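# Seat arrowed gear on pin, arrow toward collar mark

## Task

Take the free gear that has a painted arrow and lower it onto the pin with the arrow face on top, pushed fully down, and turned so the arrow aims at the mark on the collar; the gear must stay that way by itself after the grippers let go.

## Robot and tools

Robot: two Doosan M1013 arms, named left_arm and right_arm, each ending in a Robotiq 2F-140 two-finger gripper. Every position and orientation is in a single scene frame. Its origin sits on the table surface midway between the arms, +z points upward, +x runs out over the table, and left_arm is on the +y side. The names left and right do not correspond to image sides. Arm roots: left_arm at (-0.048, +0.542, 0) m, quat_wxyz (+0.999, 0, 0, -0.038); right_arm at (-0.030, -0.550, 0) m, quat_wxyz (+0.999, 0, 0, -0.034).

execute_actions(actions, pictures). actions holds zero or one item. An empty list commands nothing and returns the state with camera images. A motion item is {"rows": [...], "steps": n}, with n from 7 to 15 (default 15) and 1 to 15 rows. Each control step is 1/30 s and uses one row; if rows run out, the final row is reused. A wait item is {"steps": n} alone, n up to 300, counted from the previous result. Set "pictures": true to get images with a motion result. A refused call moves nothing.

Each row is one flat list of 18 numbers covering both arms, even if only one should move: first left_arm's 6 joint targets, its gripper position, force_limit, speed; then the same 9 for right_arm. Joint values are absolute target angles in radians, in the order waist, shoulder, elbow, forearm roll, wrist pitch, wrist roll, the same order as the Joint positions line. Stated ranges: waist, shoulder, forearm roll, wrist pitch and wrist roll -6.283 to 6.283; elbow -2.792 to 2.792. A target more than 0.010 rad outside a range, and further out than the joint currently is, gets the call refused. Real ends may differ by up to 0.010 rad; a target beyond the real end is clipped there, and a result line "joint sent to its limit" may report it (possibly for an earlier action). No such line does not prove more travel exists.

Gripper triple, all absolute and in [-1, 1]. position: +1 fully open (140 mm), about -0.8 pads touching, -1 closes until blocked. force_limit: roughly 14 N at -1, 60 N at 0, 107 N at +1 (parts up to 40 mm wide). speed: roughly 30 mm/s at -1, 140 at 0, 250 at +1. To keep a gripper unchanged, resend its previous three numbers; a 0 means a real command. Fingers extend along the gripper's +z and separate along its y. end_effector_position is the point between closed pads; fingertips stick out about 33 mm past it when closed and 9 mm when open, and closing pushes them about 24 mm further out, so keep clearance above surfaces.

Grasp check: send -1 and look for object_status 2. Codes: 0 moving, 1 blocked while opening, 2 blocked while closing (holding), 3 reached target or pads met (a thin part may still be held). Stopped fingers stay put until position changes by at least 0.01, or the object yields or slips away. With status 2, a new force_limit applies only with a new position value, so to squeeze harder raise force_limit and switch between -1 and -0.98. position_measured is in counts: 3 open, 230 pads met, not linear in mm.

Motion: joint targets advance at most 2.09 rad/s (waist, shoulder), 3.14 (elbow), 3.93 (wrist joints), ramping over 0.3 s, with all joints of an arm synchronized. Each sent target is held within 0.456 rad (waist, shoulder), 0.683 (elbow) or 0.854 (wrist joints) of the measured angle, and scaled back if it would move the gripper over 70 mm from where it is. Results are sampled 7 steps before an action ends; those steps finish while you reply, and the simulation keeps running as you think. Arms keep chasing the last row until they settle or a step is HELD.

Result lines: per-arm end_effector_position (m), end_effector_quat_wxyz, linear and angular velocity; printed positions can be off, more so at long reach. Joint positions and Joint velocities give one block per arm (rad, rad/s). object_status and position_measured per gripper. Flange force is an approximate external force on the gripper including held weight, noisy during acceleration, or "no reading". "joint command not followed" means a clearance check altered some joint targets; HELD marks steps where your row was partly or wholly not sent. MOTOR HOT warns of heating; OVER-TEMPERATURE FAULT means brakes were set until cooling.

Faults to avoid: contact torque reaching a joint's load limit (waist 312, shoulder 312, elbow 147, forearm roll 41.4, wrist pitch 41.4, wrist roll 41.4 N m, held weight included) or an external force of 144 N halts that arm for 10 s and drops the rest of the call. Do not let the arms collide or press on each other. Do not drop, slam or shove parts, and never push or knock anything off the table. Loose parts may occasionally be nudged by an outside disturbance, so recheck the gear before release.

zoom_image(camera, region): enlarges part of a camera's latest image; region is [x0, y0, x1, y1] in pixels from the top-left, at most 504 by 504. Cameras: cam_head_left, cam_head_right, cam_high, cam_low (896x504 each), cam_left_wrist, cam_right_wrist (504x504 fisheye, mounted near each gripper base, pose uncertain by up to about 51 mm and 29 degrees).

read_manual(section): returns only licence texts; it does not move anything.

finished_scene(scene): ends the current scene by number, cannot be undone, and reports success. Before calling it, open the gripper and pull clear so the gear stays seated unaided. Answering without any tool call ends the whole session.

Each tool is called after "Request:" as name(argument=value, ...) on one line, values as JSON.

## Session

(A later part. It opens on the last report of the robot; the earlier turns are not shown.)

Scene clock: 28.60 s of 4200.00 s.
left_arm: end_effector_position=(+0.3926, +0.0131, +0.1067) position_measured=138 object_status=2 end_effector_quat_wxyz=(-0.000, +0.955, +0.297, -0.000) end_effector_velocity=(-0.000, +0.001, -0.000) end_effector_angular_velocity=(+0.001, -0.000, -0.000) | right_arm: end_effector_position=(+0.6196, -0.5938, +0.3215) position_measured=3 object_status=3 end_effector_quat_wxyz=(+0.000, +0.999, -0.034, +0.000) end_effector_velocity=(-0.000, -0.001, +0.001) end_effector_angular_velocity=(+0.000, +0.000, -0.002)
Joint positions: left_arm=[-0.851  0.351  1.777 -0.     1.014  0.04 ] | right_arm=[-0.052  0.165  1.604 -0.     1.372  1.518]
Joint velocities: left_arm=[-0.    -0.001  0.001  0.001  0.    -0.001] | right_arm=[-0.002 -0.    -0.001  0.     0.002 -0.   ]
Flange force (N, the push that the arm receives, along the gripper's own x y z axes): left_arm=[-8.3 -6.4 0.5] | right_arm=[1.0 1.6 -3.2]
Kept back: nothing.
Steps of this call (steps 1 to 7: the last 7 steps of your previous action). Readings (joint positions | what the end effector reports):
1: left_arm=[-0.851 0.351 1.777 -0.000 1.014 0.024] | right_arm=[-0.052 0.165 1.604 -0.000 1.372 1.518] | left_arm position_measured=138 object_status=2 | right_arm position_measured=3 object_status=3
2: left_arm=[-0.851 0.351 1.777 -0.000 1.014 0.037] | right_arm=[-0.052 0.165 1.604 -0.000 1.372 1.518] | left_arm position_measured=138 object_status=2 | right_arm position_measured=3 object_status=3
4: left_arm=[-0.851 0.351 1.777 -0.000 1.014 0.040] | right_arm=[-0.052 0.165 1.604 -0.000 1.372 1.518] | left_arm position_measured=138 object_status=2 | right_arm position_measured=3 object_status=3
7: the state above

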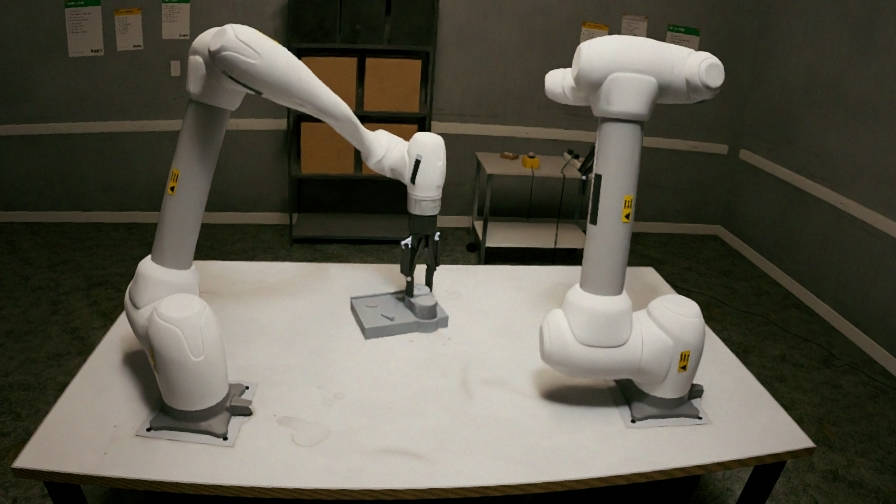

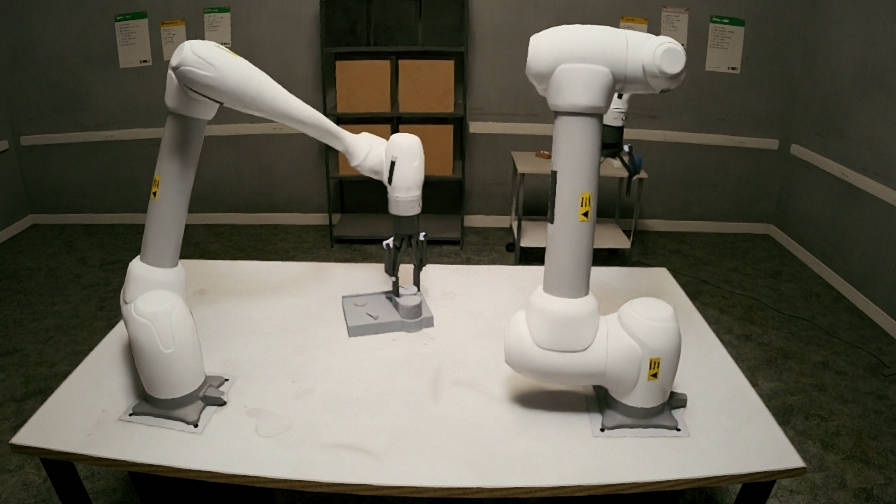

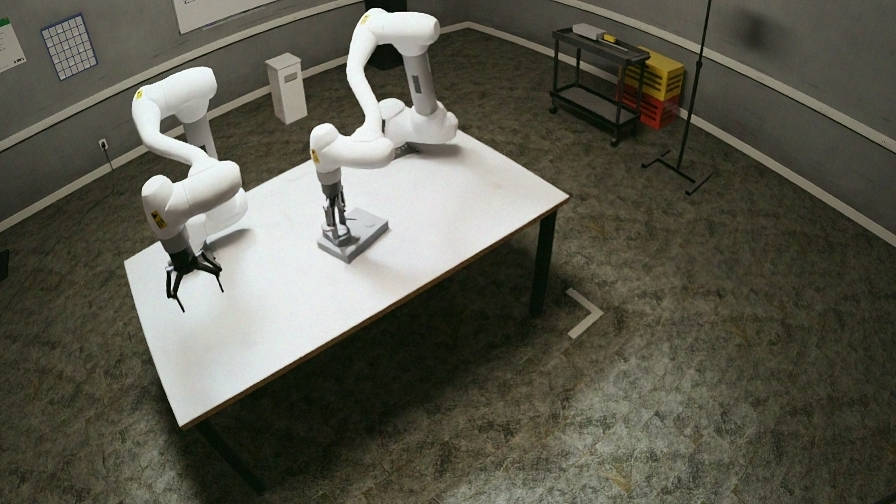

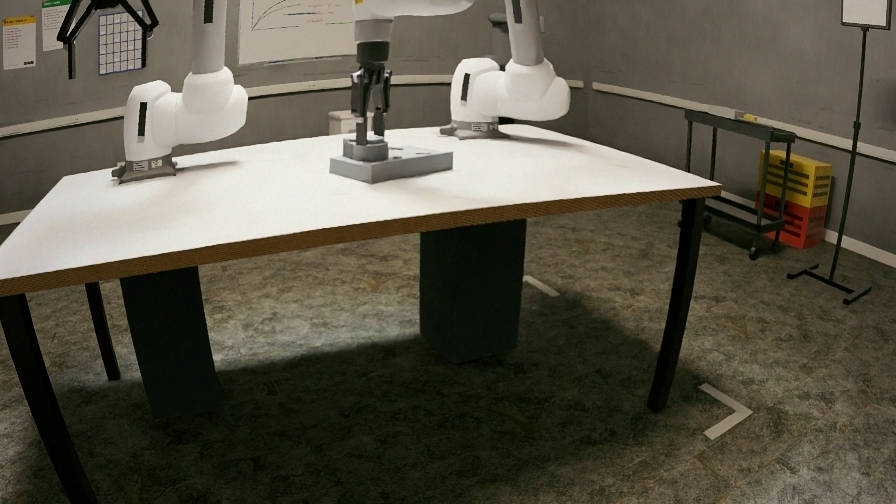

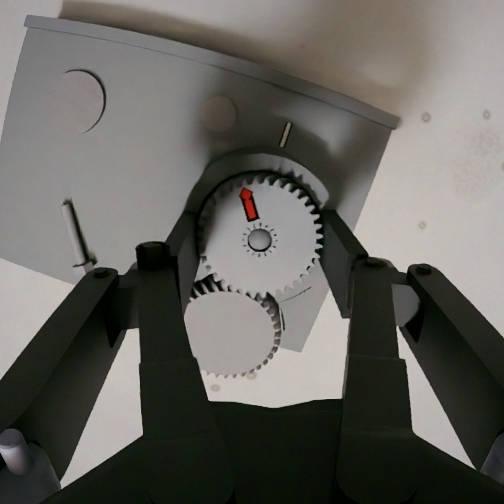

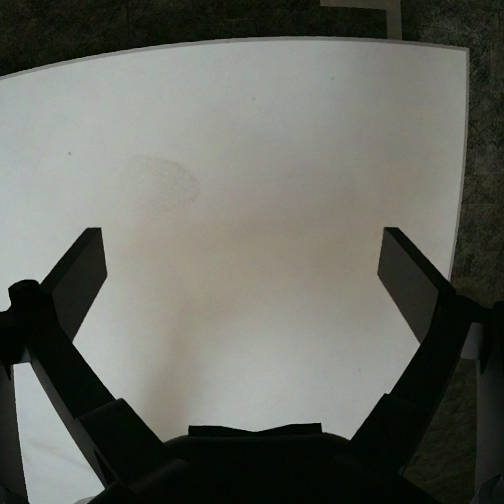

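Request:
execute_actions(actions=[{"rows":[[-0.8507,0.3506,1.7773,0,1.0137,0.03,0.0,-0.5,-1,-0.052,0.165,1.604,0,1.372,1.518,1,0,0]],"steps":12}])

Request:
execute_actions(actions=[{"rows":[[-0.8492,0.3305,1.7577,0,1.0534,0.03,0.0,-0.5,-1,-0.052,0.165,1.604,0,1.372,1.518,1,0,0]],"steps":7}])

Request:
execute_actions(actions=[{"rows":[[-0.8492,0.3305,1.7577,0,1.0534,0.36,-0.55,-0.5,0.5,-0.052,0.165,1.604,0,1.372,1.518,1,0,0]],"steps":14}])

Request:
execute_actions(actions=[])

Scene clock: 29.03 s of 4200.00 s.
left_arm: end_effector_position=(+0.3926, +0.0132, +0.1066) position_measured=133 object_status=0 end_effector_quat_wxyz=(-0.000, +0.953, +0.302, +0.000) end_effector_velocity=(+0.001, +0.000, -0.001) end_effector_angular_velocity=(+0.001, +0.001, +0.008) | right_arm: end_effector_position=(+0.6196, -0.5938, +0.3215) position_measured=3 object_status=3 end_effector_quat_wxyz=(+0.000, +0.999, -0.034, +0.000) end_effector_velocity=(-0.001, -0.000, -0.001) end_effector_angular_velocity=(+0.000, +0.002, -0.000)
Joint positions: left_arm=[-0.851  0.351  1.777  0.     1.014  0.03 ] | right_arm=[-0.052  0.165  1.604 -0.     1.372  1.518]
Joint velocities: left_arm=[ 0.001  0.002 -0.001 -0.     0.001 -0.007] | right_arm=[-0.     0.     0.001  0.     0.001 -0.   ]
Flange force (N, the push that the arm receives, along the gripper's own x y z axes): left_arm=[-3.6 1.3 1.7] | right_arm=[0.3 2.9 -2.3]
Steps of this call (steps 1 to 8: the robot went on to your last target; steps 9 to 13: the first 5 steps of this action). Readings (joint positions | what the end effector reports):
9: left_arm=[-0.851 0.351 1.777 -0.000 1.014 0.040] | right_arm=[-0.052 0.165 1.604 -0.000 1.372 1.518] | left_arm position_measured=138 object_status=0 | right_arm position_measured=3 object_status=3
10: left_arm=[-0.851 0.351 1.777 0.000 1.014 0.036] | right_arm=[-0.052 0.165 1.604 -0.000 1.372 1.518] | left_arm position_measured=138 object_status=0 | right_arm position_measured=3 object_status=3
12: left_arm=[-0.851 0.351 1.777 0.000 1.014 0.031] | right_arm=[-0.052 0.165 1.604 -0.000 1.372 1.518] | left_arm position_measured=134 object_status=0 | right_arm position_measured=3 object_status=3
13: the state above

Scene clock: 29.27 s of 4200.00 s.
left_arm: end_effector_position=(+0.3926, +0.0131, +0.1067) position_measured=129 object_status=0 end_effector_quat_wxyz=(-0.000, +0.953, +0.302, +0.000) end_effector_velocity=(+0.001, +0.001, +0.001) end_effector_angular_velocity=(-0.000, -0.002, +0.001) | right_arm: end_effector_position=(+0.6196, -0.5938, +0.3215) position_measured=3 object_status=3 end_effector_quat_wxyz=(+0.000, +0.999, -0.034, +0.000) end_effector_velocity=(-0.000, -0.000, -0.001) end_effector_angular_velocity=(-0.000, +0.001, -0.000)
Joint positions: left_arm=[-0.851  0.351  1.777  0.     1.014  0.03 ] | right_arm=[-0.052  0.165  1.604 -0.     1.372  1.518]
Joint velocities: left_arm=[ 0.002 -0.001  0.     0.001 -0.     0.   ] | right_arm=[-0.     0.     0.001 -0.001 -0.    -0.   ]
Flange force (N, the push that the arm receives, along the gripper's own x y z axes): left_arm=[-4.8 2.7 2.6] | right_arm=[-0.8 5.0 -2.1]
Kept back: the last 7 steps of this action.
Steps of this call (steps 1 to 7: the last 7 steps of your previous action). Readings (joint positions | what the end effector reports):
1: left_arm=[-0.851 0.351 1.777 0.000 1.014 0.030] | right_arm=[-0.052 0.165 1.604 -0.000 1.372 1.518] | left_arm position_measured=131 object_status=0 | right_arm position_measured=3 object_status=3
2: left_arm=[-0.851 0.351 1.777 0.000 1.014 0.030] | right_arm=[-0.052 0.165 1.604 -0.000 1.372 1.518] | left_arm position_measured=129 object_status=0 | right_arm position_measured=3 object_status=3
4: left_arm=[-0.851 0.351 1.777 0.000 1.014 0.030] | right_arm=[-0.052 0.165 1.604 -0.000 1.372 1.518] | left_arm position_measured=129 object_status=0 | right_arm position_measured=3 object_status=3
7: the state above

Scene clock: 29.73 s of 4200.00 s.
left_arm: end_effector_position=(+0.3931, +0.0141, +0.1299) position_measured=185 object_status=0 end_effector_quat_wxyz=(-0.000, +0.982, +0.190, +0.000) end_effector_velocity=(-0.001, +0.000, -0.000) end_effector_angular_velocity=(+0.001, +0.001, -1.532) | right_arm: end_effector_position=(+0.6196, -0.5938, +0.3215) position_measured=3 object_status=3 end_effector_quat_wxyz=(+0.000, +0.999, -0.034, +0.000) end_effector_velocity=(-0.000, +0.001, -0.000) end_effector_angular_velocity=(+0.000, +0.002, +0.001)
Joint positions: left_arm=[-0.849  0.331  1.758  0.     1.053  0.263] | right_arm=[-0.052  0.165  1.604 -0.     1.372  1.518]
Joint velocities: left_arm=[-0.001 -0.001  0.002 -0.     0.     1.531] | right_arm=[ 0.001  0.     0.001  0.     0.001 -0.   ]
Flange force (N, the push that the arm receives, along the gripper's own x y z axes): left_arm=[-2.8 4.0 2.6] | right_arm=[-3.8 -0.4 -2.7]
Steps of this call (steps 1 to 7: the last 7 steps of your previous action; steps 8 to 14: the first 7 steps of this action). Readings (joint positions | what the end effector reports):
8: left_arm=[-0.849 0.330 1.758 0.000 1.053 0.030] | right_arm=[-0.052 0.165 1.604 -0.000 1.372 1.518] | left_arm position_measured=129 object_status=0 | right_arm position_measured=3 object_status=3
9: left_arm=[-0.849 0.331 1.758 0.000 1.053 0.037] | right_arm=[-0.052 0.165 1.604 -0.000 1.372 1.518] | left_arm position_measured=133 object_status=0 | right_arm position_measured=3 object_status=3
11: left_arm=[-0.849 0.331 1.758 0.000 1.053 0.093] | right_arm=[-0.052 0.165 1.604 -0.000 1.372 1.518] | left_arm position_measured=154 object_status=0 | right_arm position_measured=3 object_status=3
14: the state above

Scene clock: 29.97 s of 4200.00 s.
left_arm: end_effector_position=(+0.3931, +0.0141, +0.1299) position_measured=199 object_status=3 end_effector_quat_wxyz=(-0.000, +0.990, +0.142, -0.000) end_effector_velocity=(+0.000, +0.001, +0.001) end_effector_angular_velocity=(+0.000, -0.000, -0.001) | right_arm: end_effector_position=(+0.6196, -0.5938, +0.3215) position_measured=3 object_status=3 end_effector_quat_wxyz=(+0.000, +0.999, -0.034, +0.000) end_effector_velocity=(+0.000, +0.000, -0.000) end_effector_angular_velocity=(-0.000, -0.000, +0.001)
Joint positions: left_arm=[-0.849  0.331  1.758  0.     1.053  0.36 ] | right_arm=[-0.052  0.165  1.604  0.     1.372  1.518]
Joint velocities: left_arm=[ 0.001 -0.001 -0.     0.001  0.001  0.001] | right_arm=[ 0.001  0.     0.001 -0.    -0.001 -0.   ]
Flange force (N, the push that the arm receives, along the gripper's own x y z axes): left_arm=[-2.6 4.3 2.3] | right_arm=[-1.7 -1.0 -3.5]
Kept back: nothing.
Steps of this call (steps 1 to 7: the last 7 steps of your previous action). Readings (joint positions | what the end effector reports):
1: left_arm=[-0.849 0.331 1.758 0.000 1.053 0.308] | right_arm=[-0.052 0.165 1.604 -0.000 1.372 1.518] | left_arm position_measured=194 object_status=0 | right_arm position_measured=3 object_status=3
2: left_arm=[-0.849 0.331 1.758 0.000 1.053 0.339] | right_arm=[-0.052 0.165 1.604 -0.000 1.372 1.518] | left_arm position_measured=199 object_status=0 | right_arm position_measured=3 object_status=3
4: left_arm=[-0.849 0.331 1.758 0.000 1.053 0.359] | right_arm=[-0.052 0.165 1.604 -0.000 1.372 1.518] | left_arm position_measured=199 object_status=0 | right_arm position_measured=3 object_status=3
7: the state above

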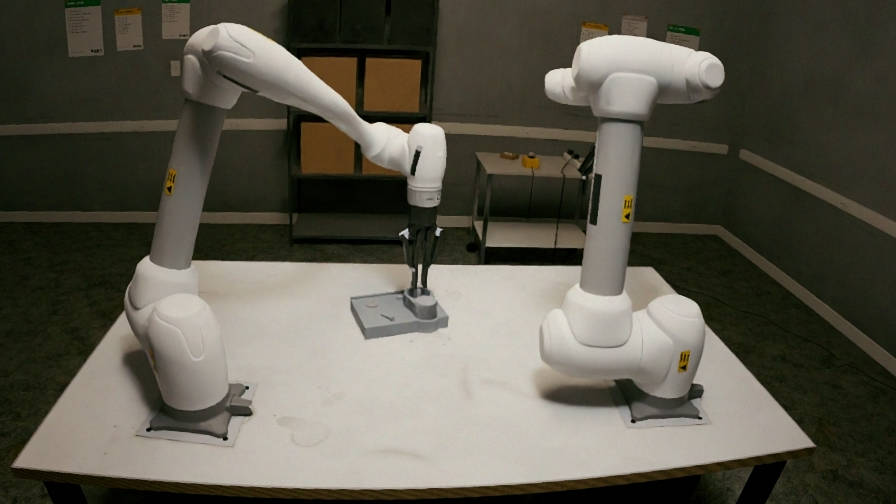

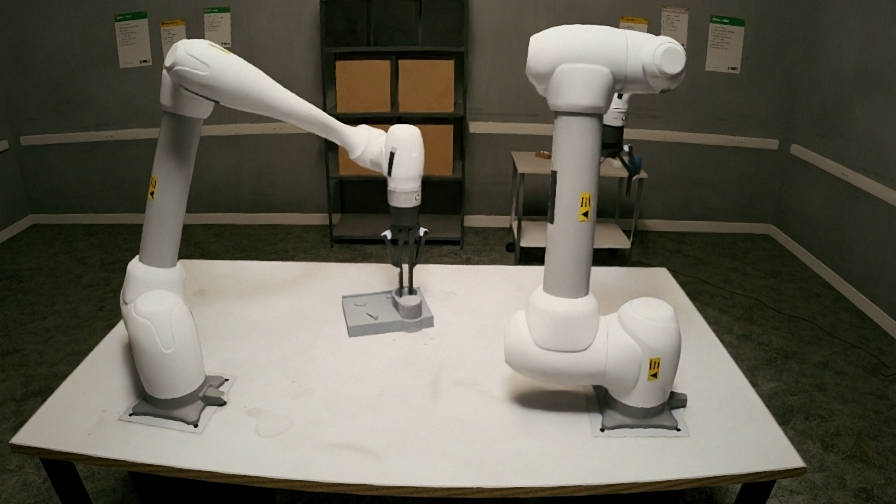

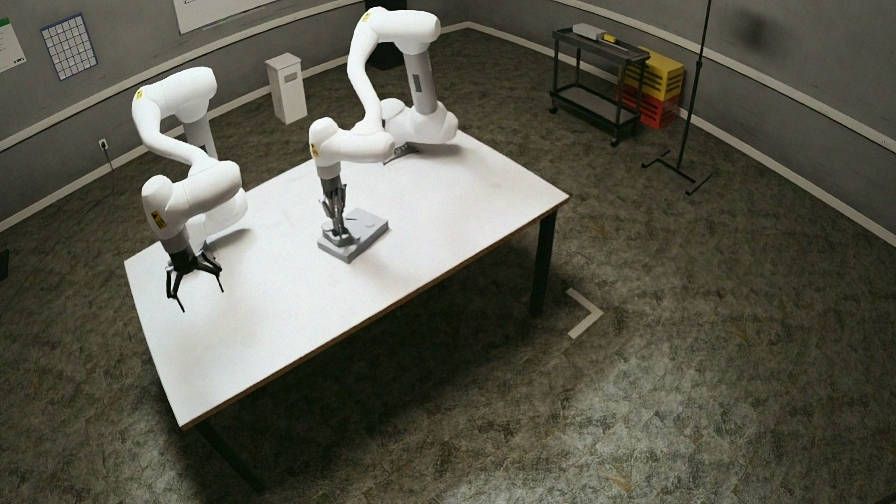

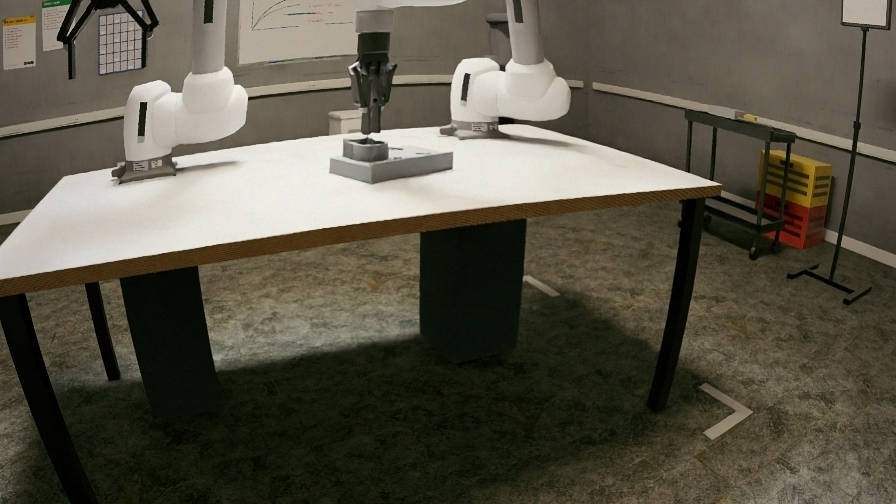

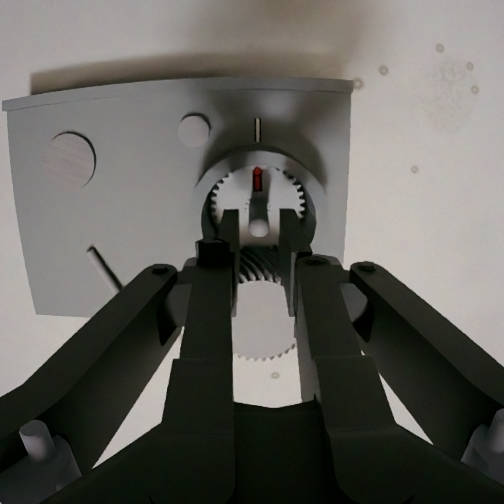

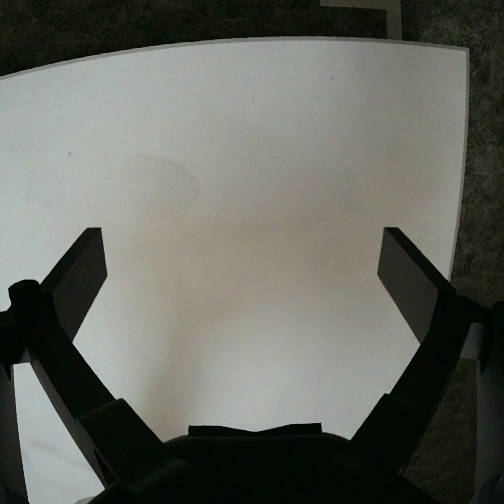

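It slid down and is aligned.

Request:
finished_scene(scene=1)

The scene is finished: the task was done.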